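# Two robots load potato net bag into crate on pallet

## Task

Get the entire orange mesh bag of potatoes inside the crate, with the crate still sitting on the pallet at the end. One or both robots may be used, since the bag might be too heavy for a single one. When finished, the grippers must have released everything and the robots must have backed away; the result only counts if it stays in place without a robot holding it. A robot that tips over or is left leaning means failure.

## Robot and tools

ROBOTS. Two identical Hello Robot Stretch 3 units, r1 and r2. Each has a two-wheel differential base (0.33 m long, 0.34 m wide, passive omni wheel at the back), a lift sliding on a vertical mast, and a telescoping arm that sticks out to the robot's RIGHT side. The base cannot drive sideways; to move the gripper forward or back you drive the base. Turning in place pivots about the point between the drive wheels, 0.05 m behind the front edge. With the arm retracted and wrist folded, a spin sweeps a 0.28 m radius; an unfolded level wrist reaches past that.

FRAMES. Base frame: origin on the floor between the drive wheels, x forward, y left, z up. hand_pose is reported in it, located where closed fingertips meet; with all wrist joints at zero its x axis is up, y points back along the arm toward the mast, z toward the rear. Odometry frame = base frame at the start of the scene. Every robot reports in its own frames, so relative positions of r1 and r2 can only be judged from images, lidar_m, wrist_depth_mm and head_depth_mm.

TOOL execute_actions. Arguments: "actions" is a list holding zero or one action; "cameras" optionally lists camera names (r1_head_camera, r1_nav_camera, r1_wrist_camera, r2_head_camera, r2_nav_camera, r2_wrist_camera, or "all"; omitted/null means all, [] means none). An action is an object keyed "r1" and/or "r2"; each robot gets its own entry with optional "base", "joints", "contact_limits". All motions in one action begin at once and may finish at different times.
- base: exactly one of {"translate_m": d}, a relative straight drive in metres from the current base position, forward positive, range -1 to 1; or {"rotate_rad": d}, a relative in-place turn in radians, counter-clockwise (left) positive, range -3.2 to 3.2. Offsets count from the base position in the latest reported state.
- joints: absolute targets, by name, in that robot's own joint space: lift_m 0 to 1.1 (arm height on mast, metres); arm_m 0 to 0.52 (extension, metres); wrist_yaw_rad -1.345 to 4.42 (0 along the arm, positive toward the front, 3.0 folded over the base); wrist_pitch_rad -1.57 to 0.451 (0 level, negative tips fingers down); wrist_roll_rad -2.911 to 2.911 (0 fingers side by side); gripper_m -0.089 to 0.179 (bigger is wider; actual fingertip gap is smaller by about 0.007 nearly closed to 0.025 wide open, zero under 0.007); head_pan_rad -3.953 to 1.73 (0 forward, positive left, -1.57 looks along the arm); head_tilt_rad -1.53 to 0.419 (negative down). Done tolerances: lift/arm/gripper ±0.004, wrist yaw/roll and head ±0.02, pitch ±0.05.
- contact_limits: {"arm_m": n}, n a motor_effort percentage 1 to 100; the arm stops with contact_stop when effort reaches about n (or -n when retracting) and holds no harder than n until the next action. Values above the maximum are clipped; very low values stop at once.
Unknown keys or out-of-range numbers make the whole call rejected with nothing moving. Anything you omit may keep driving toward an earlier target unseen. Each action runs at most 15 s. If a result reports a stop, later calls in the same reply are skipped.

OTHER TOOLS. wait {seconds: 0-10}: commands nothing, returns state and images. zoom_image {camera, region:[x0,y0,x1,y1]} in pixels of that camera's latest full image, top-left origin, region at most 504x504. finished_scene {scene: current scene number}: ends the scene irreversibly after the last command is held, reports success, and moves on.

RESULT LINES. base_status / joint_status: how each motion of the last accepted action ended. "done" for the base means the wheels turned the commanded amount, slip included. "off_target": stopped short, may still push. After contact_stop, time_out or torque_fault the old target is dropped; an arm or lift stopped by contact goes slack until re-commanded (a slack lift may sink under load or keep pressing). on_its_own covers uncommanded parts; "held at" is the held target, not the position. motor_effort: percent of max, positive toward higher values, peak in brackets; readings have sizeable fixed and random errors; an effort outside its rest range hints at pushing or a load. Positive wheel effort drives forward. base_odometry counts wheel turns (slip included); heading -3.142 to 3.142, left positive; turned_by_wheels and turned_by_imu give turning since the last result; base_tilt in degrees (forward/right positive) carries a fixed bias up to about 4 degrees. lidar_m: 12 distances in metres for 30-degree sectors, 1st straight ahead, counter-clockwise (4th left, 7th behind, 10th right), plane 0.17 m above floor, range 0.15-12 m, "-" means nothing; it sees the other robot but not clear objects or itself, and the mast and low lift can block sectors 5, 6, 9, 10. wrist_depth_mm (45-1000) and head_depth_mm (280-4000, image sideways) are 7x7 grids of median depths from top left. Camera calibration lines give K, distortion and T_world_to_cam from the carrying robot's base frame; expect small errors, larger for the wrist camera on an extended arm.

SPEED. The base is fast (0.30 m/s, 1.9 rad/s) only with lift_m under 0.30, arm_m under 0.03 and wrist_yaw_rad over 2.54; otherwise 0.10 m/s and 0.63 rad/s.

GRIPPING. Command gripper_m below the object's width to hold; lower squeezes more, but a stall guard eases force, so heavy items may slip; send a new value to re-squeeze. Release by opening at least 0.02 past the contact value. Neither reading nor "done" proves a grasp.

CAUTIONS. Robots pressing against each other fails the run; once bases touch, even millimetres more is too much, and no line reports robot-robot contact. Robots do not synchronize, and equal drive commands can differ by up to 2.5 cm per metre, which can tip robots sharing a load. Fold/unfold the wrist only with lift_m 0.32-0.95, wrist_pitch_rad -0.4, roll near 0; folded, lift may drop to 0.25. With yaw below -0.4 keep pitch at -0.5 or lower. Pushing on something rigid with the gripper above about 0.45 m can tip the robot, more so after an earlier contact_stop or with a raised contact limit. Driving while hooked on something fixed, or snagging furniture (especially reversing), can tip it: back out in small steps, free the gripper, and lower lift to about 0.2 if it stays leaning. Wrist servos overloaded for several seconds go limp for 10 s (torque_fault). Avoid drops, slams and hard shoves; loose objects may occasionally be nudged by outside disturbances.

Each tool is called after ">>>" as a command line: name --argument value for each argument, lists and objects as JSON in quotes; but a table of rows of numbers goes row by row, as --pt "numbers of a row", without its own name.

## Session

>>> execute_actions --actions '[]'

Scene clock: 0.00 s.
r1.base_odometry: x=+0.000 y=+0.000 heading=+0.000 (m, m, rad; r1's odometry frame)
r1.turned_by_wheels: +0.000 (rad since the last result)
r1.turned_by_imu: +0.000 (rad since the last result)
r1.base_tilt: forward=+0.0 right=+0.2 (deg)
r1.lidar_m: 0.98 0.96 1.02 1.22 1.21 1.27 1.83 4.54 4.76 3.64 2.44 1.29
r1.head_depth_mm: 1389 1371 1348 1324 1305 1291 1265 / 1287 1270 1247 1229 1211 1196 1172 / 1199 1175 1163 1153 1131 1122 1103 / 1113 1104 1085 1081 1062 1053 1033 / 1051 1037 1022 1011 999 988 974 / 988 978 960 952 939 933 922 / 935 924 913 903 893 884 877
r1.base_status: not commanded
r1.joint_positions: lift_m=+0.342 arm_m=+0.000 wrist_yaw_rad=+2.930 wrist_pitch_rad=-0.366 wrist_roll_rad=+0.007 gripper_m=+0.037 head_pan_rad=+0.009 head_tilt_rad=-0.018
r1.joint_status: not commanded
r1.motor_effort: left_wheel=+0 right_wheel=+0 lift_m=+36 arm_m=+0 wrist_yaw_rad=-1 wrist_pitch_rad=+5 wrist_roll_rad=+0 gripper_m=+0 head_pan_rad=+0 head_tilt_rad=+1 (%)
r1.hand_pose: x=+0.0273 y=+0.0802 z=+0.3668 quat_wxyz=(+0.202, +0.707, +0.054, +0.676) (m; r1's base frame)
r1.wrist_depth_mm: - - - - - 896 751 / - - - - - 925 776 / - - - - - 962 786 / 780 877 932 - - 975 813 / 651 724 768 810 870 901 823 / 559 - 633 638 698 742 783 / 480 - 528 543 589 616 663
r2.base_odometry: x=+0.000 y=+0.000 heading=+0.000 (m, m, rad; r2's odometry frame)
r2.turned_by_wheels: +0.000 (rad since the last result)
r2.turned_by_imu: +0.000 (rad since the last result)
r2.base_tilt: forward=-0.3 right=-0.1 (deg)
r2.lidar_m: 2.44 3.86 5.10 3.61 1.50 1.13 1.11 1.05 0.80 0.78 0.82 1.16
r2.head_depth_mm: 1818 2152 2232 2336 2455 2534 2024 / 1804 2710 3436 3530 3586 3042 2019 / 1783 2692 3565 3584 3603 3062 2048 / 1764 2633 3623 3563 3524 2597 2084 / 1724 2590 3575 3600 3582 2977 2109 / 1719 2542 3670 3615 3612 3230 2166 / 1698 2510 3625 3595 3603 3289 2180
r2.base_status: not commanded
r2.joint_positions: lift_m=+0.457 arm_m=+0.003 wrist_yaw_rad=+2.961 wrist_pitch_rad=-0.313 wrist_roll_rad=-0.004 gripper_m=+0.037 head_pan_rad=-0.013 head_tilt_rad=-0.006
r2.joint_status: not commanded
r2.motor_effort: left_wheel=-1 right_wheel=+0 lift_m=+29 arm_m=+0 wrist_yaw_rad=+0 wrist_pitch_rad=+5 wrist_roll_rad=+1 gripper_m=-1 head_pan_rad=+0 head_tilt_rad=+2 (%)
r2.hand_pose: x=+0.0212 y=+0.0849 z=+0.4944 quat_wxyz=(+0.173, +0.704, +0.047, +0.687) (m; r2's base frame)
r2.wrist_depth_mm: - - - - - - - / - - - - - - - / - - - - - - - / - - - - - - - / - - - 983 952 893 842 / 887 841 - 770 732 739 707 / 719 706 - 669 640 619 611
pictures: r1_head_camera (sideways: a quarter turn clockwise sets it upright), r1_nav_camera (sideways: a quarter turn counterclockwise sets it upright), r1_wrist_camera, r2_head_camera (sideways: a quarter turn clockwise sets it upright), r2_nav_camera (sideways: a quarter turn counterclockwise sets it upright), r2_wrist_camera
Images, in order (width x height): r1_head_camera 896x504, r1_nav_camera 672x504, r1_wrist_camera 644x364, r2_head_camera 896x504, r2_nav_camera 672x504, r2_wrist_camera 644x364.

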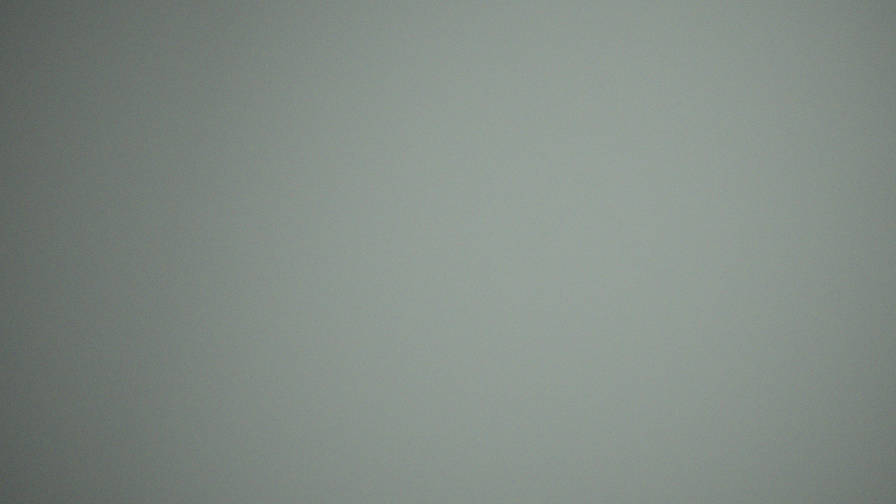

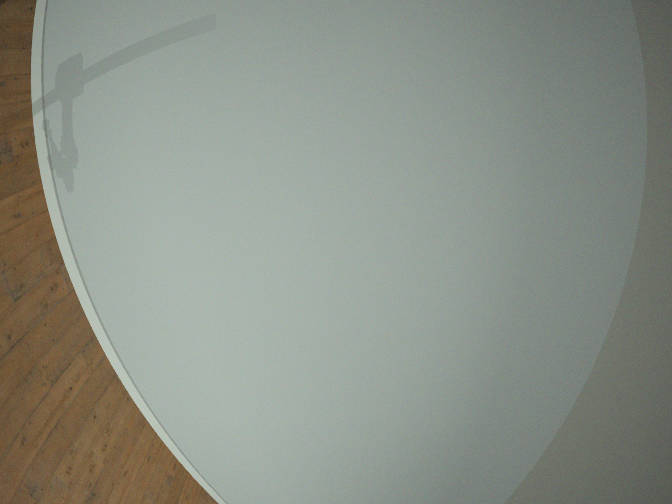

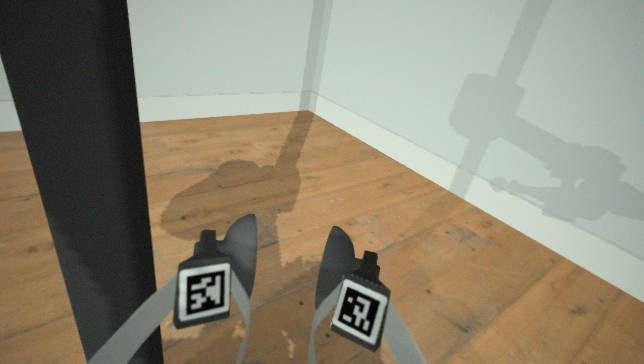

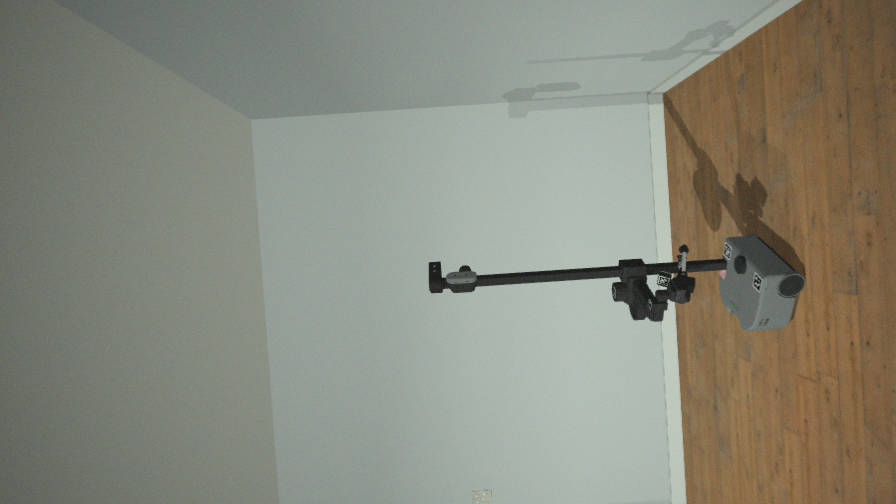

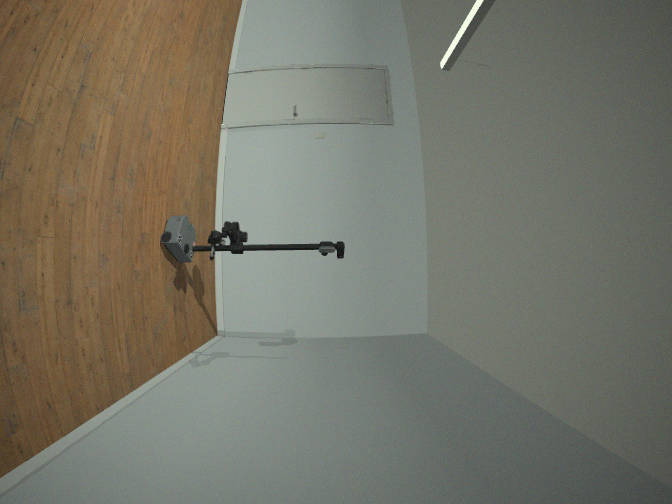

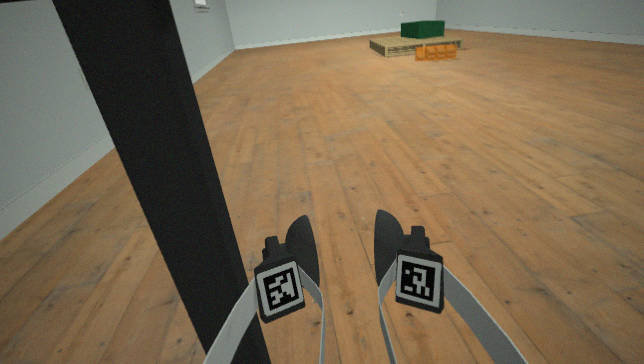

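Everything is to r2's left.

>>> execute_actions --actions '[{"r2":{"joints":{"head_pan_rad":1.5,"head_tilt_rad":-0.35}},"r1":{"joints":{"head_pan_rad":-2.6,"head_tilt_rad":-0.3}}}]' --cameras '["r2_head_camera","r2_nav_camera","r1_head_camera"]'

Scene clock: 5.77 s.
r1.base_odometry: x=+0.000 y=+0.000 heading=+0.000 (m, m, rad; r1's odometry frame)
r1.turned_by_wheels: +0.000 (rad since the last result)
r1.turned_by_imu: +0.000 (rad since the last result)
r1.base_tilt: forward=+0.1 right=+0.3 (deg)
r1.lidar_m: 0.98 0.96 1.02 1.23 1.21 1.27 1.83 4.56 4.75 3.67 2.44 1.29
r1.head_depth_mm: 3401 3911 3970 3948 3128 2162 1655 / 3522 - - - 3142 2167 1664 / 3514 - - - 3155 2185 1661 / 3502 - - - 3177 2201 1659 / 3476 - - - 3233 2186 1675 / 3465 - - - 3252 2208 1673 / 3444 - - - 3271 2204 1679
r1.base_status: not commanded
r1.joint_positions: lift_m=+0.342 arm_m=+0.000 wrist_yaw_rad=+2.930 wrist_pitch_rad=-0.366 wrist_roll_rad=+0.007 gripper_m=+0.037 head_pan_rad=-2.593 head_tilt_rad=-0.296
r1.joint_status: all done
r1.motor_effort: left_wheel=+0(0) right_wheel=+0(0) lift_m=+35(36) arm_m=-1(0) wrist_yaw_rad=+0(0) wrist_pitch_rad=+5(5) wrist_roll_rad=+0(0) gripper_m=+0(0) head_pan_rad=-3(43) head_tilt_rad=-1(14) (%)
r1.hand_pose: x=+0.0273 y=+0.0802 z=+0.3668 quat_wxyz=(+0.202, +0.707, +0.054, +0.676) (m; r1's base frame)
r1.wrist_depth_mm: - - - - - 896 751 / - - - - - 928 775 / - - - - - 944 792 / 775 886 921 - - 996 806 / 650 718 771 801 858 923 829 / 552 - 641 641 714 749 772 / 480 - 522 550 593 610 656
r2.base_odometry: x=+0.000 y=+0.000 heading=+0.000 (m, m, rad; r2's odometry frame)
r2.turned_by_wheels: +0.000 (rad since the last result)
r2.turned_by_imu: +0.001 (rad since the last result)
r2.base_tilt: forward=-0.4 right=-0.1 (deg)
r2.lidar_m: 2.45 3.87 5.09 3.64 1.50 1.13 1.10 1.05 0.80 0.78 0.82 1.16
r2.head_depth_mm: - - - 3701 2372 1746 1376 / - - - 3729 2385 1763 1388 / - - - 3858 2450 1785 1386 / - - - 3931 2468 1790 1403 / - - - - 2470 1798 1418 / - - - - 2503 1822 1418 / 3548 3938 3765 3417 2538 1844 1435
r2.base_status: not commanded
r2.joint_positions: lift_m=+0.457 arm_m=+0.003 wrist_yaw_rad=+2.961 wrist_pitch_rad=-0.313 wrist_roll_rad=-0.004 gripper_m=+0.037 head_pan_rad=+1.493 head_tilt_rad=-0.345
r2.joint_status: all done
r2.motor_effort: left_wheel=-1(1) right_wheel=+0(0) lift_m=+29(29) arm_m=+0(0) wrist_yaw_rad=-1(1) wrist_pitch_rad=+5(5) wrist_roll_rad=+1(1) gripper_m=+0(0) head_pan_rad=+3(38) head_tilt_rad=-2(19) (%)
r2.hand_pose: x=+0.0212 y=+0.0849 z=+0.4944 quat_wxyz=(+0.173, +0.704, +0.047, +0.687) (m; r2's base frame)
r2.wrist_depth_mm: - - - - - - - / - - - - - - - / - - - - - - - / - - - - - - - / - - - 964 963 886 856 / 879 849 - 775 740 729 709 / 714 705 - 660 639 625 604
pictures: r1_head_camera (sideways: a quarter turn clockwise sets it upright), r2_head_camera (sideways: a quarter turn clockwise sets it upright), r2_nav_camera (sideways: a quarter turn counterclockwise sets it upright)
camera_calibration (this result's frames):
r1_head_camera: T_world_to_cam=[[0.211051, 0.0740114, -0.974669, 1.28686], [0.472792, -0.880458, 0.0355189, -0.0469123], [-0.855526, -0.468312, -0.220813, 0.250522], [0, 0, 0, 1]] pos_world=[-0.0350857, -0.0192244, 1.31125]
r2_head_camera: T_world_to_cam=[[-0.089086, -0.330279, -0.93967, 1.24134], [-0.991697, 0.117258, 0.0528041, -0.0635137], [0.0927436, 0.936572, -0.337982, 0.399513], [0, 0, 0, 1]] pos_world=[0.0105471, 0.0432621, 1.30483]
r2_nav_camera: T_world_to_cam=[[0.0498654, 0.291007, 0.95542, -1.19199], [0.994053, -0.107185, -0.0192347, 0.0670788], [0.0968094, 0.950698, -0.294621, 0.34584], [0, 0, 0, 1]] pos_world=[-0.0407215, 0.0252772, 1.24203]
Images, in order (width x height): r1_head_camera 896x504, r2_head_camera 896x504, r2_nav_camera 672x504.

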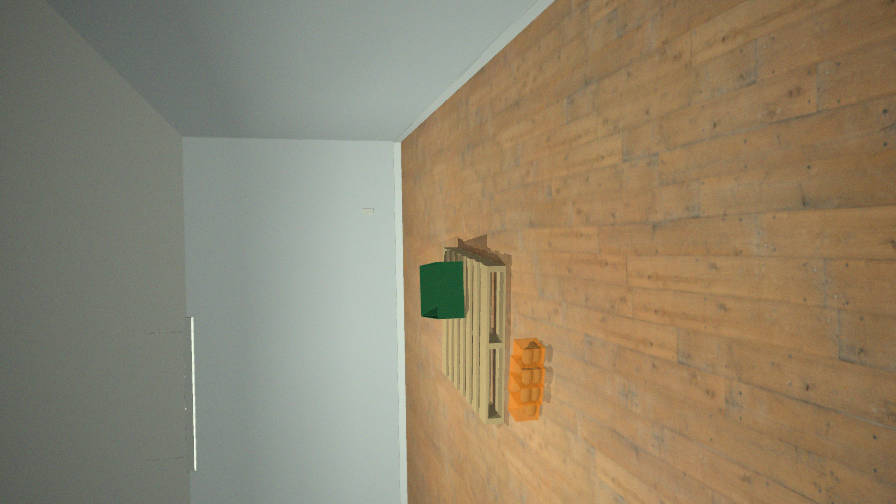

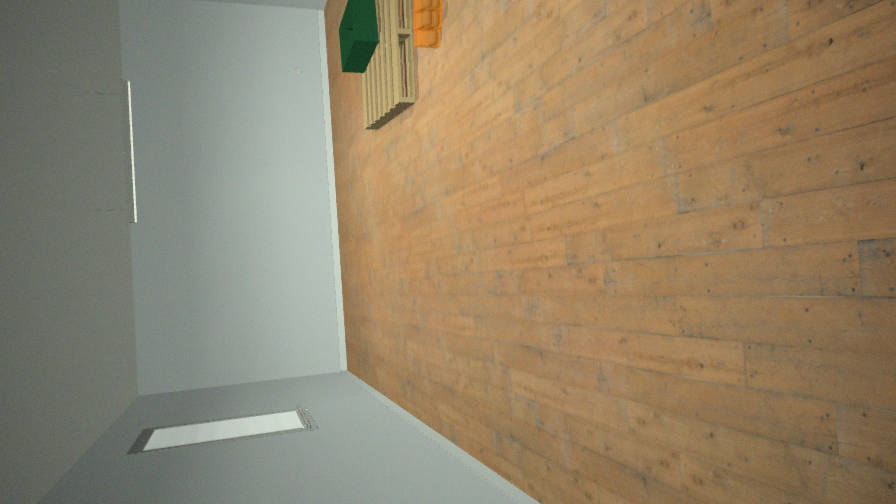

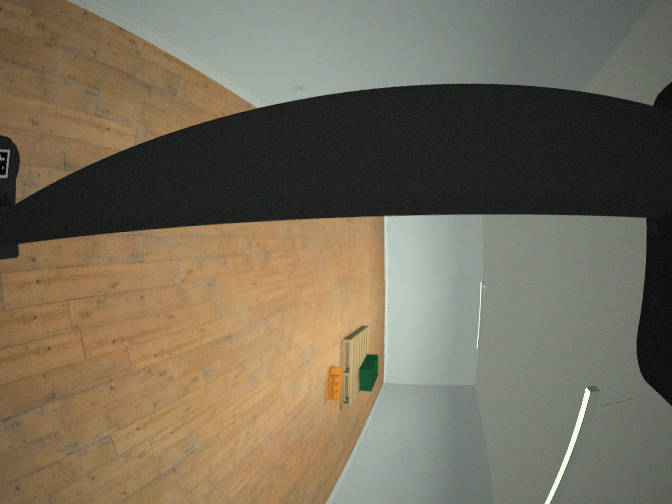

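>>> execute_actions --actions '[{"r2":{"base":{"rotate_rad":1.1},"joints":{"head_pan_rad":0,"lift_m":0.28,"arm_m":0,"wrist_yaw_rad":3.0,"wrist_pitch_rad":-0.4}},"r1":{"base":{"rotate_rad":-2.43},"joints":{"head_pan_rad":0,"lift_m":0.28,"wrist_yaw_rad":3.0,"wrist_pitch_rad":-0.4}}}]' --cameras '[]'

>>> execute_actions --actions '[{"r2":{"base":{"translate_m":1}},"r1":{"base":{"translate_m":1}}}]' --cameras '[]'

>>> execute_actions --actions '[{"r2":{"base":{"translate_m":1},"joints":{"head_tilt_rad":-0.6}},"r1":{"base":{"translate_m":0.5},"joints":{"head_tilt_rad":-0.5}}}]' --cameras '["r2_head_camera","r2_nav_camera","r1_head_camera","r1_nav_camera"]'

Scene clock: 21.10 s.
r1.base_odometry: x=+0.000 y=+0.000 heading=-2.430 (m, m, rad; r1's odometry frame)
r1.turned_by_wheels: -2.430 (rad since the last result)
r1.turned_by_imu: -2.439 (rad since the last result)
r1.base_tilt: forward=+0.0 right=+0.5 (deg)
r1.lidar_m: 4.55 4.17 3.58 1.99 1.13 0.96 0.96 1.11 1.20 1.20 1.38 2.32
r1.head_depth_mm: 3553 - - - 3153 2168 1653 / 3547 - - - 3187 2168 1652 / 3530 - - - 3159 2193 1648 / 3514 - - - 3203 2170 1665 / 3532 - - - 3185 2183 1676 / 3486 - - - 3232 2207 1674 / 3434 - - - 3253 2203 1673
r1.base_status: done
r1.joint_positions: lift_m=+0.280 arm_m=+0.000 wrist_yaw_rad=+2.998 wrist_pitch_rad=-0.417 wrist_roll_rad=+0.007 gripper_m=+0.037 head_pan_rad=-0.007 head_tilt_rad=-0.297
r1.joint_status: all done
r1.motor_effort: left_wheel=+1(12) right_wheel=-2(6) lift_m=+25(28) arm_m=-1(1) wrist_yaw_rad=+3(4) wrist_pitch_rad=+5(5) wrist_roll_rad=+0(0) gripper_m=+0(0) head_pan_rad=+3(43) head_tilt_rad=-1(1) (%)
r1.hand_pose: x=+0.0109 y=+0.0769 z=+0.2933 quat_wxyz=(+0.196, +0.703, +0.096, +0.677) (m; r1's base frame)
r1.wrist_depth_mm: - - - - - - - / - - - - - - - / 782 - 981 - - - - / 638 - 739 808 879 970 - / 536 - 632 653 691 750 797 / 461 - - 523 571 601 646 / - - - 454 490 512 539
r2.base_odometry: x=+0.000 y=+0.000 heading=+1.100 (m, m, rad; r2's odometry frame)
r2.turned_by_wheels: +1.100 (rad since the last result)
r2.turned_by_imu: +1.118 (rad since the last result)
r2.base_tilt: forward=-0.2 right=+0.0 (deg)
r2.lidar_m: 5.10 3.09 1.43 1.12 1.11 1.00 0.79 0.78 0.83 1.24 2.34 3.95
r2.head_depth_mm: - - - 3680 2387 1744 1368 / - - - 3744 2422 1748 1387 / - - - 3867 2419 1782 1389 / - - - 3931 2443 1816 1404 / - - - - 2495 1788 1415 / - - - - 2519 1812 1427 / - - - - 2558 1822 1434
r2.base_status: done
r2.joint_positions: lift_m=+0.281 arm_m=+0.003 wrist_yaw_rad=+2.997 wrist_pitch_rad=-0.415 wrist_roll_rad=-0.004 gripper_m=+0.037 head_pan_rad=+0.007 head_tilt_rad=-0.346
r2.joint_status: all done
joint sent to its limit — the command would take r2.arm_m past its lower limit, so that joint was sent only as far as its limit.
r2.motor_effort: left_wheel=-4(14) right_wheel=+1(6) lift_m=+11(24) arm_m=+0(1) wrist_yaw_rad=+4(7) wrist_pitch_rad=+4(4) wrist_roll_rad=+1(1) gripper_m=+0(0) head_pan_rad=-2(35) head_tilt_rad=-1(2) (%)
r2.hand_pose: x=+0.0112 y=+0.0748 z=+0.2942 quat_wxyz=(+0.195, +0.699, +0.096, +0.681) (m; r2's base frame)
r2.wrist_depth_mm: 801 - - - - - - / 856 - - - - - - / 878 967 - 970 914 860 817 / 841 820 765 748 706 672 645 / 670 641 - 604 590 548 533 / 552 530 - - - 476 452 / 467 473 - - 414 401 394
pictures: none
No camera images: the call's "cameras" was empty. Leave "cameras" out to get every camera's image.

Scene clock: 26.03 s.
r1.base_odometry: x=-0.757 y=-0.653 heading=-2.430 (m, m, rad; r1's odometry frame)
r1.turned_by_wheels: +0.000 (rad since the last result)
r1.turned_by_imu: +0.008 (rad since the last result)
r1.base_tilt: forward=+0.0 right=+0.4 (deg)
r1.lidar_m: 3.56 3.85 3.32 1.79 2.25 1.94 1.94 1.68 1.45 1.45 1.65 2.88
r1.head_depth_mm: 3549 - - - 3183 2193 1649 / 3532 - - - 3133 2148 1660 / 3551 - - - 3201 2193 1659 / 3468 - - - 3192 2165 1662 / 3486 - - - 3216 2192 1666 / 3466 - - - 3212 2203 1670 / 3425 - - - 3247 2201 1697
r1.base_status: done
r1.joint_positions: lift_m=+0.280 arm_m=+0.000 wrist_yaw_rad=+2.998 wrist_pitch_rad=-0.417 wrist_roll_rad=+0.007 gripper_m=+0.037 head_pan_rad=-0.007 head_tilt_rad=-0.297
r1.joint_status: not commanded
r1.motor_effort: left_wheel=+2(10) right_wheel=-1(5) lift_m=+24(25) arm_m=-1(1) wrist_yaw_rad=+1(1) wrist_pitch_rad=+5(5) wrist_roll_rad=+0(0) gripper_m=+0(0) head_pan_rad=+3(4) head_tilt_rad=-1(1) (%)
r1.hand_pose: x=+0.0108 y=+0.0768 z=+0.2932 quat_wxyz=(+0.196, +0.703, +0.096, +0.677) (m; r1's base frame)
r1.wrist_depth_mm: - - - - - - - / - - - - - - - / 787 - 935 - - - - / 646 - 728 798 877 955 - / 533 - 615 655 694 729 803 / 463 - - 526 579 598 652 / - - - 452 483 510 536
r2.base_odometry: x=+0.454 y=+0.891 heading=+1.100 (m, m, rad; r2's odometry frame)
r2.turned_by_wheels: +0.000 (rad since the last result)
r2.turned_by_imu: +0.008 (rad since the last result)
r2.base_tilt: forward=-0.3 right=-0.1 (deg)
r2.lidar_m: 4.09 4.15 1.93 1.52 1.52 1.62 1.72 1.69 1.83 2.73 1.69 3.48
r2.head_depth_mm: 3811 - - 3719 2389 1745 1378 / - - - 3748 2390 1755 1385 / - - - 3815 2412 1765 1394 / - - - 3784 2438 1772 1402 / - - - 3693 2465 1799 1414 / - - - - 2530 1811 1417 / - - - - 2550 1808 1434
r2.base_status: done
r2.joint_positions: lift_m=+0.281 arm_m=+0.003 wrist_yaw_rad=+2.997 wrist_pitch_rad=-0.415 wrist_roll_rad=-0.004 gripper_m=+0.037 head_pan_rad=+0.007 head_tilt_rad=-0.347
r2.joint_status: not commanded
r2.motor_effort: left_wheel=-4(9) right_wheel=+2(7) lift_m=+11(11) arm_m=+0(0) wrist_yaw_rad=+3(4) wrist_pitch_rad=+5(5) wrist_roll_rad=+1(1) gripper_m=-1(0) head_pan_rad=-2(3) head_tilt_rad=-2(1) (%)
r2.hand_pose: x=+0.0110 y=+0.0748 z=+0.2941 quat_wxyz=(+0.195, +0.699, +0.096, +0.681) (m; r2's base frame)
r2.wrist_depth_mm: - - - - - - - / - - - - - - - / - - - 956 901 863 806 / 850 810 776 735 706 671 635 / 668 632 - 603 597 544 535 / 551 532 - - - 472 453 / 466 474 - - 417 404 392
pictures: none
No camera images: the call's "cameras" was empty. Leave "cameras" out to get every camera's image.

Scene clock: 31.07 s.
r1.base_odometry: x=-1.136 y=-0.980 heading=-2.430 (m, m, rad; r1's odometry frame)
r1.turned_by_wheels: +0.000 (rad since the last result)
r1.turned_by_imu: +0.004 (rad since the last result)
r1.base_tilt: forward=+0.1 right=+0.3 (deg)
r1.lidar_m: 3.06 3.71 1.27 3.20 2.81 2.42 2.42 1.83 1.58 1.55 1.80 3.07
r1.head_depth_mm: - - - 3181 2241 1711 1392 / - - - 3083 2220 1706 1389 / - - - 2948 2194 1713 1398 / - - - 2958 2218 1702 1393 / - - - 3080 2221 1712 1390 / - - - 3176 2237 1702 1396 / - - - 3226 2254 1721 1400
r1.base_status: done
r1.joint_positions: lift_m=+0.280 arm_m=+0.000 wrist_yaw_rad=+2.998 wrist_pitch_rad=-0.417 wrist_roll_rad=+0.007 gripper_m=+0.037 head_pan_rad=-0.007 head_tilt_rad=-0.495
r1.joint_status: all done
r1.motor_effort: left_wheel=+0(9) right_wheel=+0(7) lift_m=+25(25) arm_m=-1(1) wrist_yaw_rad=+2(0) wrist_pitch_rad=+5(5) wrist_roll_rad=+0(0) gripper_m=+0(0) head_pan_rad=+3(3) head_tilt_rad=-1(12) (%)
r1.hand_pose: x=+0.0108 y=+0.0768 z=+0.2931 quat_wxyz=(+0.196, +0.702, +0.096, +0.677) (m; r1's base frame)
r1.wrist_depth_mm: - - - - - - - / - - - - - - - / 777 - 945 - - - - / 646 - 743 793 867 958 - / 542 - 618 651 692 750 807 / 461 - - 529 572 609 637 / - - - 455 488 510 532
r2.base_odometry: x=+0.908 y=+1.782 heading=+1.100 (m, m, rad; r2's odometry frame)
r2.turned_by_wheels: +0.000 (rad since the last result)
r2.turned_by_imu: +0.008 (rad since the last result)
r2.base_tilt: forward=-0.3 right=-0.1 (deg)
r2.lidar_m: 3.09 5.21 2.43 1.93 1.92 2.06 2.64 2.61 2.81 1.19 1.27 3.10
r2.head_depth_mm: 3473 3647 3313 2282 1737 1404 1181 / 3958 - 3329 2300 1747 1421 1182 / - - 3339 2216 1752 1426 1197 / - - 3061 2343 1764 1426 1208 / - - 3162 2348 1785 1442 1202 / - - 3333 2363 1788 1441 1210 / - - 3543 2407 1822 1459 1220
r2.base_status: done
r2.joint_positions: lift_m=+0.281 arm_m=+0.003 wrist_yaw_rad=+2.998 wrist_pitch_rad=-0.415 wrist_roll_rad=-0.004 gripper_m=+0.037 head_pan_rad=+0.007 head_tilt_rad=-0.593
r2.joint_status: all done
r2.motor_effort: left_wheel=-4(10) right_wheel=+2(6) lift_m=+11(11) arm_m=+0(0) wrist_yaw_rad=+3(3) wrist_pitch_rad=+5(4) wrist_roll_rad=+1(1) gripper_m=+0(0) head_pan_rad=-3(3) head_tilt_rad=-3(19) (%)
r2.hand_pose: x=+0.0110 y=+0.0748 z=+0.2941 quat_wxyz=(+0.195, +0.699, +0.096, +0.681) (m; r2's base frame)
r2.wrist_depth_mm: - - - - - - - / - - - - - - - / - - - 954 900 874 820 / 848 818 782 733 706 663 639 / 667 643 - 601 583 550 528 / 547 528 - - - 473 449 / 467 469 - - 417 403 393
pictures: r1_head_camera (sideways: a quarter turn clockwise sets it upright), r1_nav_camera (sideways: a quarter turn counterclockwise sets it upright), r2_head_camera (sideways: a quarter turn clockwise sets it upright), r2_nav_camera (sideways: a quarter turn counterclockwise sets it upright)
camera_calibration (this result's frames):
r1_head_camera: T_world_to_cam=[[-0.40614, 0.0497565, -0.912455, 1.20939], [0.0687342, 0.997351, 0.0237918, -0.0291725], [0.911222, -0.0530541, -0.408484, 0.48399], [0, 0, 0, 1]] pos_world=[0.0521638, -0.00540208, 1.30191]
r1_nav_camera: T_world_to_cam=[[0.538587, -0.0568424, 0.84065, -1.05614], [-0.0110413, -0.998112, -0.0604156, 0.12933], [0.842497, 0.0232572, -0.538198, 0.645047], [0, 0, 0, 1]] pos_world=[0.0268015, 0.0540503, 1.24282]
r2_head_camera: T_world_to_cam=[[-0.556931, 0.0592292, -0.828444, 1.0991], [0.044463, 0.99815, 0.0414715, -0.0550652], [0.829368, -0.0137383, -0.558534, 0.682009], [0, 0, 0, 1]] pos_world=[0.0489361, -0.000765909, 1.29375]
r2_nav_camera: T_world_to_cam=[[0.519629, -0.0234455, 0.85407, -1.06261], [-0.0263024, -0.999589, -0.0114374, 0.0631468], [0.853987, -0.0165209, -0.520032, 0.634549], [0, 0, 0, 1]] pos_world=[0.0119284, 0.0486907, 1.23825]
Images, in order (width x height): r1_head_camera 896x504, r1_nav_camera 672x504, r2_head_camera 896x504, r2_nav_camera 672x504.

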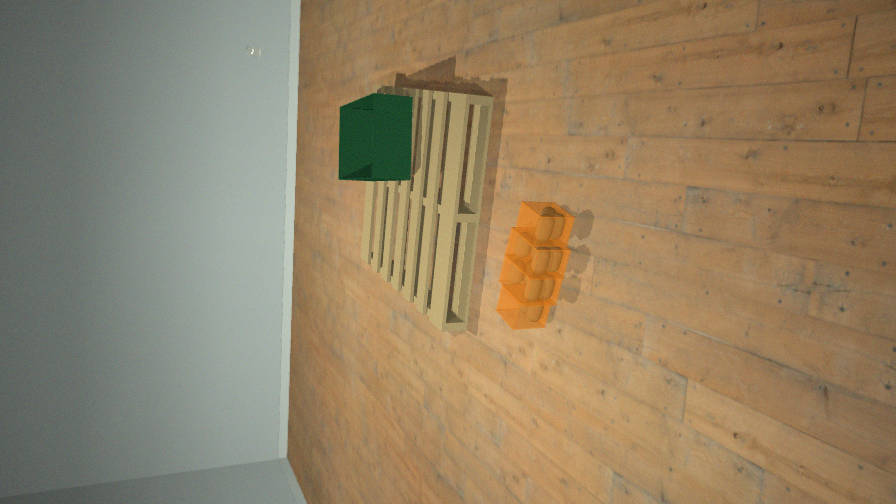

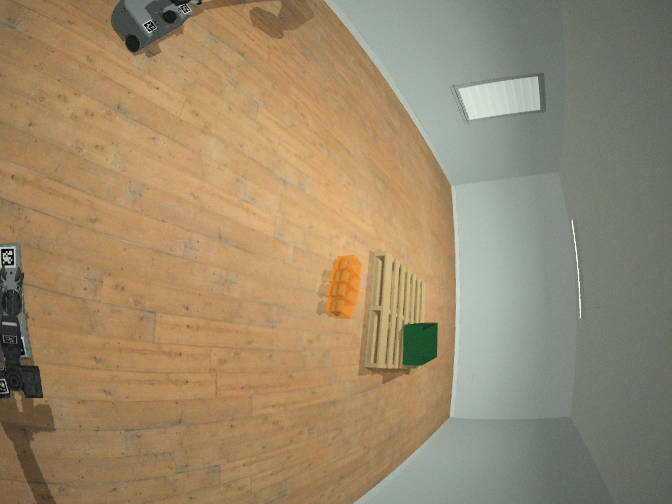

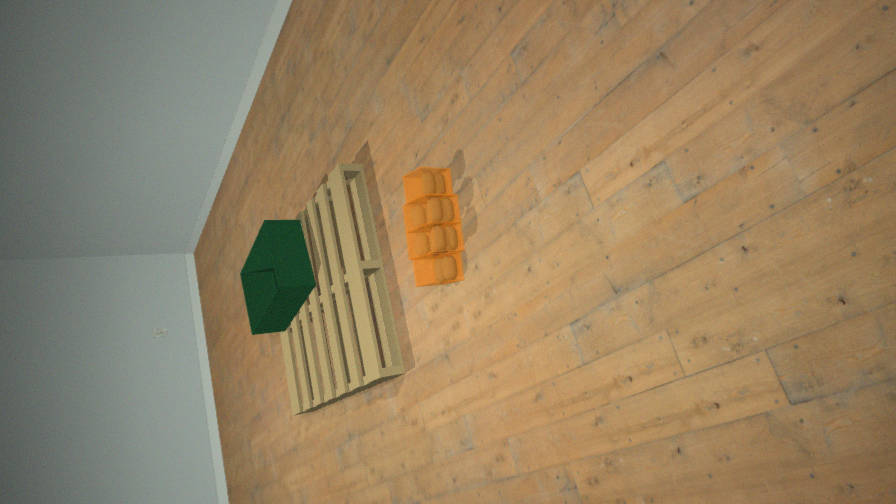

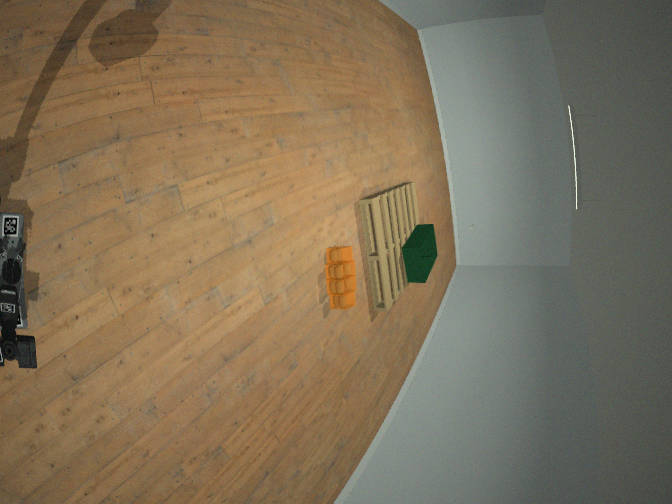

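>>> execute_actions --actions '[{"r2":{"base":{"rotate_rad":-0.561}}}]' --cameras '[]'

>>> execute_actions --actions '[{"r2":{"base":{"translate_m":1}}}]' --cameras '[]'

>>> execute_actions --actions '[{"r2":{"base":{"translate_m":1}}}]' --cameras '[]'

>>> execute_actions --actions '[{"r2":{"base":{"rotate_rad":-2.35}}}]' --cameras '[]'

>>> execute_actions --actions '[{"r2":{"base":{"translate_m":-1},"joints":{"head_pan_rad":-2.0,"head_tilt_rad":-0.7}}}]' --cameras '["r2_head_camera","r2_nav_camera","r1_nav_camera"]'

Scene clock: 66.87 s.
r1.base_odometry: x=-1.136 y=-0.980 heading=-2.430 (m, m, rad; r1's odometry frame)
r1.turned_by_wheels: +0.000 (rad since the last result)
r1.turned_by_imu: +0.000 (rad since the last result)
r1.base_tilt: forward=+0.2 right=+0.3 (deg)
r1.lidar_m: 3.06 3.70 1.27 3.19 2.81 2.42 2.42 1.83 1.58 1.55 1.79 3.08
r1.head_depth_mm: - - - 3214 2224 1718 1395 / - - - 3055 2219 1706 1389 / - - - 2983 2223 1700 1381 / - - - 2952 2231 1712 1390 / - - - 3131 2230 1714 1393 / - - - 3183 2240 1715 1398 / - - - 3222 2235 1716 1389
r1.base_status: not commanded
r1.joint_positions: lift_m=+0.280 arm_m=+0.000 wrist_yaw_rad=+2.998 wrist_pitch_rad=-0.417 wrist_roll_rad=+0.007 gripper_m=+0.037 head_pan_rad=-0.007 head_tilt_rad=-0.495
r1.joint_status: not commanded
r1.motor_effort: left_wheel=+1(0) right_wheel=+0(0) lift_m=+26(25) arm_m=-1(1) wrist_yaw_rad=+1(1) wrist_pitch_rad=+5(5) wrist_roll_rad=+0(0) gripper_m=+0(0) head_pan_rad=+3(3) head_tilt_rad=-2(2) (%)
r1.hand_pose: x=+0.0108 y=+0.0768 z=+0.2931 quat_wxyz=(+0.196, +0.702, +0.096, +0.677) (m; r1's base frame)
r1.wrist_depth_mm: - - - - - - - / - - - - - - - / 793 - 959 - - - - / 633 - 741 800 870 968 - / 533 - 626 642 690 740 794 / 467 - - 528 575 604 645 / - - - 452 487 508 536
r2.base_odometry: x=+0.908 y=+1.782 heading=+0.539 (m, m, rad; r2's odometry frame)
r2.turned_by_wheels: -0.561 (rad since the last result)
r2.turned_by_imu: -0.568 (rad since the last result)
r2.base_tilt: forward=-0.2 right=+0.0 (deg)
r2.lidar_m: 3.06 3.10 5.71 2.51 1.95 1.90 2.03 2.66 2.61 2.78 1.19 1.27
r2.head_depth_mm: 2367 2575 2802 2267 1733 1397 1184 / 2512 2727 2957 2298 1741 1409 1190 / 2674 2891 3116 2294 1771 1421 1191 / 2838 3090 3287 2319 1781 1439 1200 / 3001 3353 3468 2329 1790 1440 1199 / 3236 3664 3489 2379 1804 1450 1204 / 3491 3920 3547 2412 1808 1449 1213
r2.base_status: done
r2.joint_positions: lift_m=+0.281 arm_m=+0.003 wrist_yaw_rad=+2.998 wrist_pitch_rad=-0.415 wrist_roll_rad=-0.004 gripper_m=+0.037 head_pan_rad=+0.007 head_tilt_rad=-0.593
r2.joint_status: not commanded
r2.motor_effort: left_wheel=+1(12) right_wheel=-1(4) lift_m=+11(11) arm_m=+0(0) wrist_yaw_rad=+4(3) wrist_pitch_rad=+4(5) wrist_roll_rad=+1(1) gripper_m=-1(0) head_pan_rad=-1(2) head_tilt_rad=-3(3) (%)
r2.hand_pose: x=+0.0110 y=+0.0748 z=+0.2941 quat_wxyz=(+0.195, +0.699, +0.096, +0.681) (m; r2's base frame)
r2.wrist_depth_mm: - - - - - - - / - - - - - - - / - - - 958 909 853 802 / 864 821 784 738 700 667 642 / 663 641 - 603 587 551 527 / 550 534 - - - 468 458 / 468 472 - - 417 406 391
pictures: none
No camera images: the call's "cameras" was empty. Leave "cameras" out to get every camera's image.

Scene clock: 71.90 s.
r1.base_odometry: x=-1.136 y=-0.980 heading=-2.430 (m, m, rad; r1's odometry frame)
r1.turned_by_wheels: +0.000 (rad since the last result)
r1.turned_by_imu: +0.001 (rad since the last result)
r1.base_tilt: forward=+0.1 right=+0.2 (deg)
r1.lidar_m: 0.87 0.86 3.20 3.20 2.80 2.42 2.42 1.82 1.58 1.54 1.79 3.07
r1.head_depth_mm: - - - 3198 2221 1705 1389 / - - - 3075 2226 1697 1384 / - - - 2949 2220 1706 1386 / - - - 2986 2224 1703 1387 / - - - 3139 2238 1715 1394 / - - - 3220 2223 1714 1323 / - - - 3197 2234 1668 933
r1.base_status: not commanded
r1.joint_positions: lift_m=+0.280 arm_m=+0.000 wrist_yaw_rad=+2.998 wrist_pitch_rad=-0.417 wrist_roll_rad=+0.007 gripper_m=+0.037 head_pan_rad=-0.007 head_tilt_rad=-0.495
r1.joint_status: not commanded
r1.motor_effort: left_wheel=+1(1) right_wheel=+0(0) lift_m=+25(25) arm_m=-1(1) wrist_yaw_rad=+1(2) wrist_pitch_rad=+5(5) wrist_roll_rad=+0(0) gripper_m=+0(0) head_pan_rad=+3(3) head_tilt_rad=-2(2) (%)
r1.hand_pose: x=+0.0108 y=+0.0768 z=+0.2931 quat_wxyz=(+0.196, +0.702, +0.096, +0.677) (m; r1's base frame)
r1.wrist_depth_mm: - - - - - - - / - - - - - - - / 780 - 961 - - - - / 634 - 724 812 857 960 955 / 534 - 616 641 701 735 665 / 463 - - 533 575 605 624 / - - - 451 488 507 540
r2.base_odometry: x=+1.766 y=+2.295 heading=+0.539 (m, m, rad; r2's odometry frame)
r2.turned_by_wheels: +0.000 (rad since the last result)
r2.turned_by_imu: +0.008 (rad since the last result)
r2.base_tilt: forward=-0.3 right=-0.1 (deg)
r2.lidar_m: 2.19 2.34 2.31 3.58 2.78 2.73 2.91 3.25 3.18 0.85 2.06 2.02
r2.head_depth_mm: 1678 1845 2027 2185 1722 1413 1180 / 1787 1954 2185 2280 1746 1413 1186 / 1883 2113 2337 2307 1759 1417 1183 / 2008 2229 2540 2334 1766 1434 1201 / 2153 2398 2744 2344 1780 1440 1199 / 2315 2611 2980 2338 1800 1444 1206 / 2480 2845 3151 2407 1801 1461 1215
r2.base_status: done
r2.joint_positions: lift_m=+0.281 arm_m=+0.003 wrist_yaw_rad=+2.998 wrist_pitch_rad=-0.415 wrist_roll_rad=-0.004 gripper_m=+0.037 head_pan_rad=+0.007 head_tilt_rad=-0.594
r2.joint_status: not commanded
r2.motor_effort: left_wheel=+0(14) right_wheel=-1(4) lift_m=+11(11) arm_m=+0(0) wrist_yaw_rad=+3(3) wrist_pitch_rad=+5(5) wrist_roll_rad=+1(1) gripper_m=-1(1) head_pan_rad=-2(1) head_tilt_rad=-2(3) (%)
r2.hand_pose: x=+0.0110 y=+0.0748 z=+0.2941 quat_wxyz=(+0.195, +0.699, +0.096, +0.681) (m; r2's base frame)
r2.wrist_depth_mm: - - - - - - - / - - - - - - - / - - - 956 899 872 820 / 858 808 771 739 707 671 642 / 662 642 - 605 585 548 532 / 546 533 - - - 469 450 / 461 473 - - 418 405 394
pictures: none
No camera images: the call's "cameras" was empty. Leave "cameras" out to get every camera's image.

Scene clock: 76.83 s.
r1.base_odometry: x=-1.136 y=-0.980 heading=-2.430 (m, m, rad; r1's odometry frame)
r1.turned_by_wheels: +0.000 (rad since the last result)
r1.turned_by_imu: +0.001 (rad since the last result)
r1.base_tilt: forward=+0.4 right=+0.2 (deg)
r1.lidar_m: 3.06 3.73 3.19 3.19 2.80 2.42 2.42 1.83 1.58 1.55 1.79 1.35
r1.head_depth_mm: - - - 2832 1533 1499 1390 / - - - 3033 2052 1595 1394 / - - - 2950 2229 1704 1382 / - - - 2944 2227 1702 1376 / - - - 3129 2229 1711 1390 / - - - 3251 2245 1716 1396 / - - - 3198 2232 1722 1394
r1.base_status: not commanded
r1.joint_positions: lift_m=+0.280 arm_m=+0.000 wrist_yaw_rad=+2.998 wrist_pitch_rad=-0.417 wrist_roll_rad=+0.007 gripper_m=+0.037 head_pan_rad=-0.007 head_tilt_rad=-0.495
r1.joint_status: not commanded
r1.motor_effort: left_wheel=+0(0) right_wheel=+0(0) lift_m=+24(26) arm_m=-1(1) wrist_yaw_rad=+2(1) wrist_pitch_rad=+5(5) wrist_roll_rad=+0(0) gripper_m=+1(0) head_pan_rad=+3(3) head_tilt_rad=-2(2) (%)
r1.hand_pose: x=+0.0108 y=+0.0768 z=+0.2931 quat_wxyz=(+0.196, +0.702, +0.096, +0.677) (m; r1's base frame)
r1.wrist_depth_mm: - - - - - - - / - - - - - - - / 782 - 954 - - - - / 644 - 745 798 871 963 - / 529 - 623 647 689 744 804 / 461 - - 526 578 598 647 / - - - 454 489 508 541
r2.base_odometry: x=+2.624 y=+2.809 heading=+0.539 (m, m, rad; r2's odometry frame)
r2.turned_by_wheels: +0.000 (rad since the last result)
r2.turned_by_imu: +0.008 (rad since the last result)
r2.base_tilt: forward=-0.3 right=-0.1 (deg)
r2.lidar_m: 1.32 1.94 1.75 4.63 3.59 3.55 3.81 1.34 3.58 1.58 1.25 1.23
r2.head_depth_mm: 1003 1093 1208 1345 1517 1410 1183 / 1053 1157 1294 1454 1611 1413 1183 / 1119 1237 1390 1559 1699 1432 1190 / 1188 1332 1501 1716 1781 1434 1202 / 1281 1443 1636 1908 1770 1442 1205 / 1371 1553 1801 2091 1795 1451 1204 / 1488 1696 1976 2269 1793 1454 1213
r2.base_status: done
r2.joint_positions: lift_m=+0.281 arm_m=+0.003 wrist_yaw_rad=+2.998 wrist_pitch_rad=-0.415 wrist_roll_rad=-0.004 gripper_m=+0.037 head_pan_rad=+0.007 head_tilt_rad=-0.594
r2.joint_status: not commanded
r2.motor_effort: left_wheel=-1(13) right_wheel=+0(4) lift_m=+11(11) arm_m=+0(0) wrist_yaw_rad=+3(2) wrist_pitch_rad=+4(5) wrist_roll_rad=+1(1) gripper_m=-1(1) head_pan_rad=-2(3) head_tilt_rad=-3(3) (%)
r2.hand_pose: x=+0.0110 y=+0.0748 z=+0.2941 quat_wxyz=(+0.195, +0.699, +0.096, +0.681) (m; r2's base frame)
r2.wrist_depth_mm: - - - - - - - / - - - - - - - / - - 874 971 906 859 808 / 846 815 787 741 702 672 648 / 660 643 - 604 593 551 535 / 547 531 - - - 472 455 / 467 471 - - 417 405 392
pictures: none
No camera images: the call's "cameras" was empty. Leave "cameras" out to get every camera's image.

Scene clock: 79.50 s.
r1.base_odometry: x=-1.136 y=-0.980 heading=-2.430 (m, m, rad; r1's odometry frame)
r1.turned_by_wheels: +0.000 (rad since the last result)
r1.turned_by_imu: +0.000 (rad since the last result)
r1.base_tilt: forward=+0.1 right=+0.1 (deg)
r1.lidar_m: 3.06 3.73 3.19 3.19 2.80 2.42 2.43 1.83 1.58 1.55 1.79 1.35
r1.head_depth_mm: - - - 3172 1572 1599 1391 / - - - 3067 2228 1649 1386 / - - - 2956 2206 1707 1384 / - - - 2928 2201 1702 1388 / - - - 3125 2231 1709 1396 / - - - 3176 2208 1719 1390 / - - - 3193 2219 1717 1394
r1.base_status: not commanded
r1.joint_positions: lift_m=+0.280 arm_m=+0.000 wrist_yaw_rad=+2.998 wrist_pitch_rad=-0.417 wrist_roll_rad=+0.007 gripper_m=+0.037 head_pan_rad=-0.007 head_tilt_rad=-0.495
r1.joint_status: not commanded
r1.motor_effort: left_wheel=+0(0) right_wheel=+0(0) lift_m=+25(26) arm_m=-1(1) wrist_yaw_rad=+2(1) wrist_pitch_rad=+5(5) wrist_roll_rad=+0(0) gripper_m=+0(0) head_pan_rad=+3(3) head_tilt_rad=-2(2) (%)
r1.hand_pose: x=+0.0108 y=+0.0768 z=+0.2931 quat_wxyz=(+0.196, +0.702, +0.096, +0.677) (m; r1's base frame)
r1.wrist_depth_mm: - - - - - - - / - - - - - - - / 804 - 950 - - - - / 635 - 739 802 902 963 - / 536 - 617 663 687 744 813 / 457 - - 532 571 603 635 / - - - 452 486 509 541
r2.base_odometry: x=+2.624 y=+2.809 heading=-1.811 (m, m, rad; r2's odometry frame)
r2.turned_by_wheels: -2.350 (rad since the last result)
r2.turned_by_imu: -2.380 (rad since the last result)
r2.base_tilt: forward=-0.3 right=-0.1 (deg)
r2.lidar_m: 1.34 2.11 1.33 1.23 1.24 1.52 1.75 1.75 3.88 3.54 3.57 4.13
r2.head_depth_mm: 3367 3745 3275 2255 1748 1406 1180 / 3320 3697 3281 2284 1745 1421 1190 / 1256 3502 2945 1808 1724 1422 1197 / 3157 3533 3349 1686 1696 1427 1193 / 3125 3432 3454 2369 1769 1435 1207 / 3004 3357 3503 2368 1810 1455 1210 / 3020 3335 3499 2376 1800 1452 1214
r2.base_status: done
r2.joint_positions: lift_m=+0.281 arm_m=+0.003 wrist_yaw_rad=+2.998 wrist_pitch_rad=-0.415 wrist_roll_rad=-0.004 gripper_m=+0.037 head_pan_rad=+0.007 head_tilt_rad=-0.594
r2.joint_status: not commanded
r2.motor_effort: left_wheel=+1(16) right_wheel=-1(5) lift_m=+11(11) arm_m=+0(0) wrist_yaw_rad=+2(3) wrist_pitch_rad=+5(5) wrist_roll_rad=+1(1) gripper_m=+0(1) head_pan_rad=-2(2) head_tilt_rad=-2(3) (%)
r2.hand_pose: x=+0.0110 y=+0.0748 z=+0.2941 quat_wxyz=(+0.195, +0.699, +0.096, +0.681) (m; r2's base frame)
r2.wrist_depth_mm: 954 - - - - - - / - - - - - - - / - - - 973 916 863 813 / 839 804 771 730 703 674 644 / 665 642 - 604 592 550 536 / 545 526 - - - 465 454 / 466 478 - - 416 403 393
pictures: none
No camera images: the call's "cameras" was empty. Leave "cameras" out to get every camera's image.

Scene clock: 84.43 s.
r1.base_odometry: x=-1.136 y=-0.980 heading=-2.430 (m, m, rad; r1's odometry frame)
r1.turned_by_wheels: +0.000 (rad since the last result)
r1.turned_by_imu: +0.001 (rad since the last result)
r1.base_tilt: forward=+0.0 right=+0.5 (deg)
r1.lidar_m: 3.05 3.71 3.19 3.20 2.81 2.42 2.42 1.83 1.57 1.55 1.79 2.34
r1.head_depth_mm: - - - 2614 2224 1711 1389 / - - - 3062 2226 1710 1396 / - - - 2979 2234 1701 1393 / - - - 2955 2227 1721 1396 / - - - 3117 2237 1710 1386 / - - - 3211 2214 1722 1392 / - - - 3216 2246 1714 1400
r1.base_status: not commanded
r1.joint_positions: lift_m=+0.280 arm_m=+0.000 wrist_yaw_rad=+2.998 wrist_pitch_rad=-0.417 wrist_roll_rad=+0.007 gripper_m=+0.037 head_pan_rad=-0.007 head_tilt_rad=-0.495
r1.joint_status: not commanded
r1.motor_effort: left_wheel=+0(0) right_wheel=+0(0) lift_m=+25(26) arm_m=-1(1) wrist_yaw_rad=+1(2) wrist_pitch_rad=+5(5) wrist_roll_rad=-1(0) gripper_m=+0(0) head_pan_rad=+3(3) head_tilt_rad=-1(2) (%)
r1.hand_pose: x=+0.0108 y=+0.0768 z=+0.2931 quat_wxyz=(+0.196, +0.702, +0.096, +0.677) (m; r1's base frame)
r1.wrist_depth_mm: - - - - - - - / - - - - - - - / 788 - 973 - - - - / 639 - 738 784 873 958 - / 539 - 624 640 697 744 815 / 467 - - 527 574 607 639 / - - - 452 486 512 548
r2.base_odometry: x=+2.862 y=+3.780 heading=-1.811 (m, m, rad; r2's odometry frame)
r2.turned_by_wheels: +0.000 (rad since the last result)
r2.turned_by_imu: -0.006 (rad since the last result)
r2.base_tilt: forward=-0.4 right=+0.0 (deg)
r2.lidar_m: 2.35 1.81 1.18 1.06 1.07 1.31 2.59 0.81 0.91 3.71 3.73 4.57
r2.head_depth_mm: - - 2655 1673 1441 1214 1138 / - - 2701 1891 1370 1243 1113 / - - 2747 1895 1473 1253 1077 / 3886 - 2729 1882 1492 1280 1058 / 3587 3852 2747 2021 1544 1249 1131 / 3351 3655 2759 2065 1527 1342 1151 / 3142 3417 2854 2081 1651 1360 1163
r2.base_status: done
r2.joint_positions: lift_m=+0.281 arm_m=+0.003 wrist_yaw_rad=+2.998 wrist_pitch_rad=-0.415 wrist_roll_rad=-0.004 gripper_m=+0.037 head_pan_rad=-1.993 head_tilt_rad=-0.691
r2.joint_status: all done
r2.motor_effort: left_wheel=+1(12) right_wheel=-1(7) lift_m=+10(11) arm_m=+0(0) wrist_yaw_rad=+3(3) wrist_pitch_rad=+5(5) wrist_roll_rad=+1(1) gripper_m=-1(0) head_pan_rad=-3(35) head_tilt_rad=-4(13) (%)
r2.hand_pose: x=+0.0110 y=+0.0748 z=+0.2941 quat_wxyz=(+0.195, +0.699, +0.096, +0.681) (m; r2's base frame)
r2.wrist_depth_mm: 829 - 960 - - - - / 877 - - - - - - / 962 978 - 961 906 864 804 / 855 815 778 737 692 664 640 / 665 633 - 611 586 553 533 / 541 531 - - - 470 453 / 466 476 - - 420 405 394
pictures: r1_nav_camera (sideways: a quarter turn counterclockwise sets it upright), r2_head_camera (sideways: a quarter turn clockwise sets it upright), r2_nav_camera (sideways: a quarter turn counterclockwise sets it upright)
camera_calibration (this result's frames):
r1_nav_camera: T_world_to_cam=[[0.538587, -0.0568423, 0.84065, -1.05614], [-0.0110411, -0.998112, -0.0604156, 0.12933], [0.842497, 0.0232574, -0.538198, 0.645047], [0, 0, 0, 1]] pos_world=[0.0268015, 0.0540503, 1.24282]
r2_head_camera: T_world_to_cam=[[0.317639, 0.553356, -0.770002, 1.01758], [0.887648, -0.459093, 0.0362465, -0.0534014], [-0.333445, -0.695004, -0.637011, 0.791194], [0, 0, 0, 1]] pos_world=[-0.0120012, -0.0377163, 1.28947]
r2_nav_camera: T_world_to_cam=[[-0.270682, -0.536769, 0.799131, -0.98616], [-0.897679, 0.440575, -0.00813305, 0.064159], [-0.347711, -0.719565, -0.601102, 0.747351], [0, 0, 0, 1]] pos_world=[0.0505205, -0.019839, 1.23783]
Images, in order (width x height): r1_nav_camera 672x504, r2_head_camera 896x504, r2_nav_camera 672x504.

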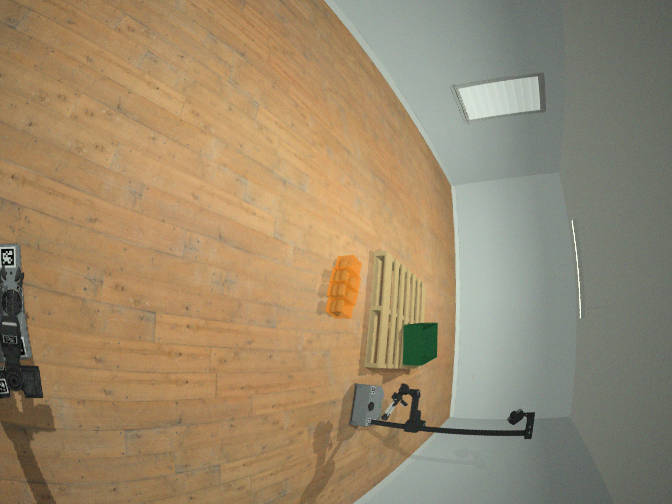

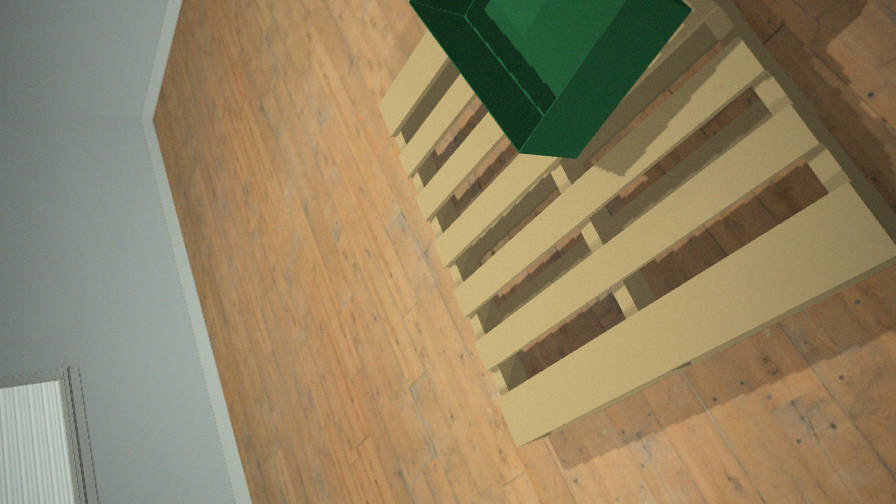

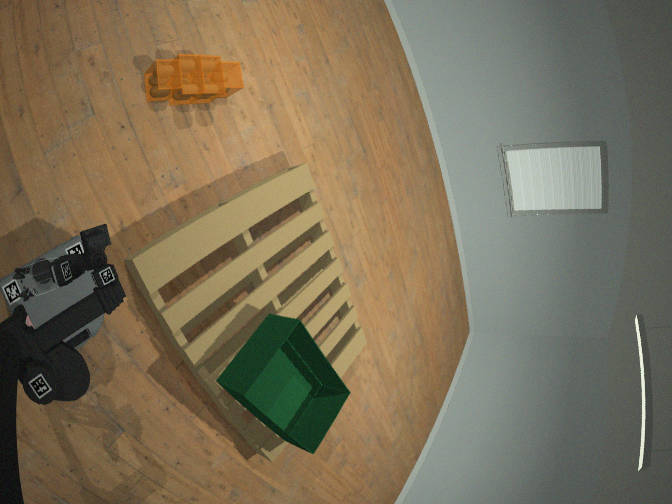

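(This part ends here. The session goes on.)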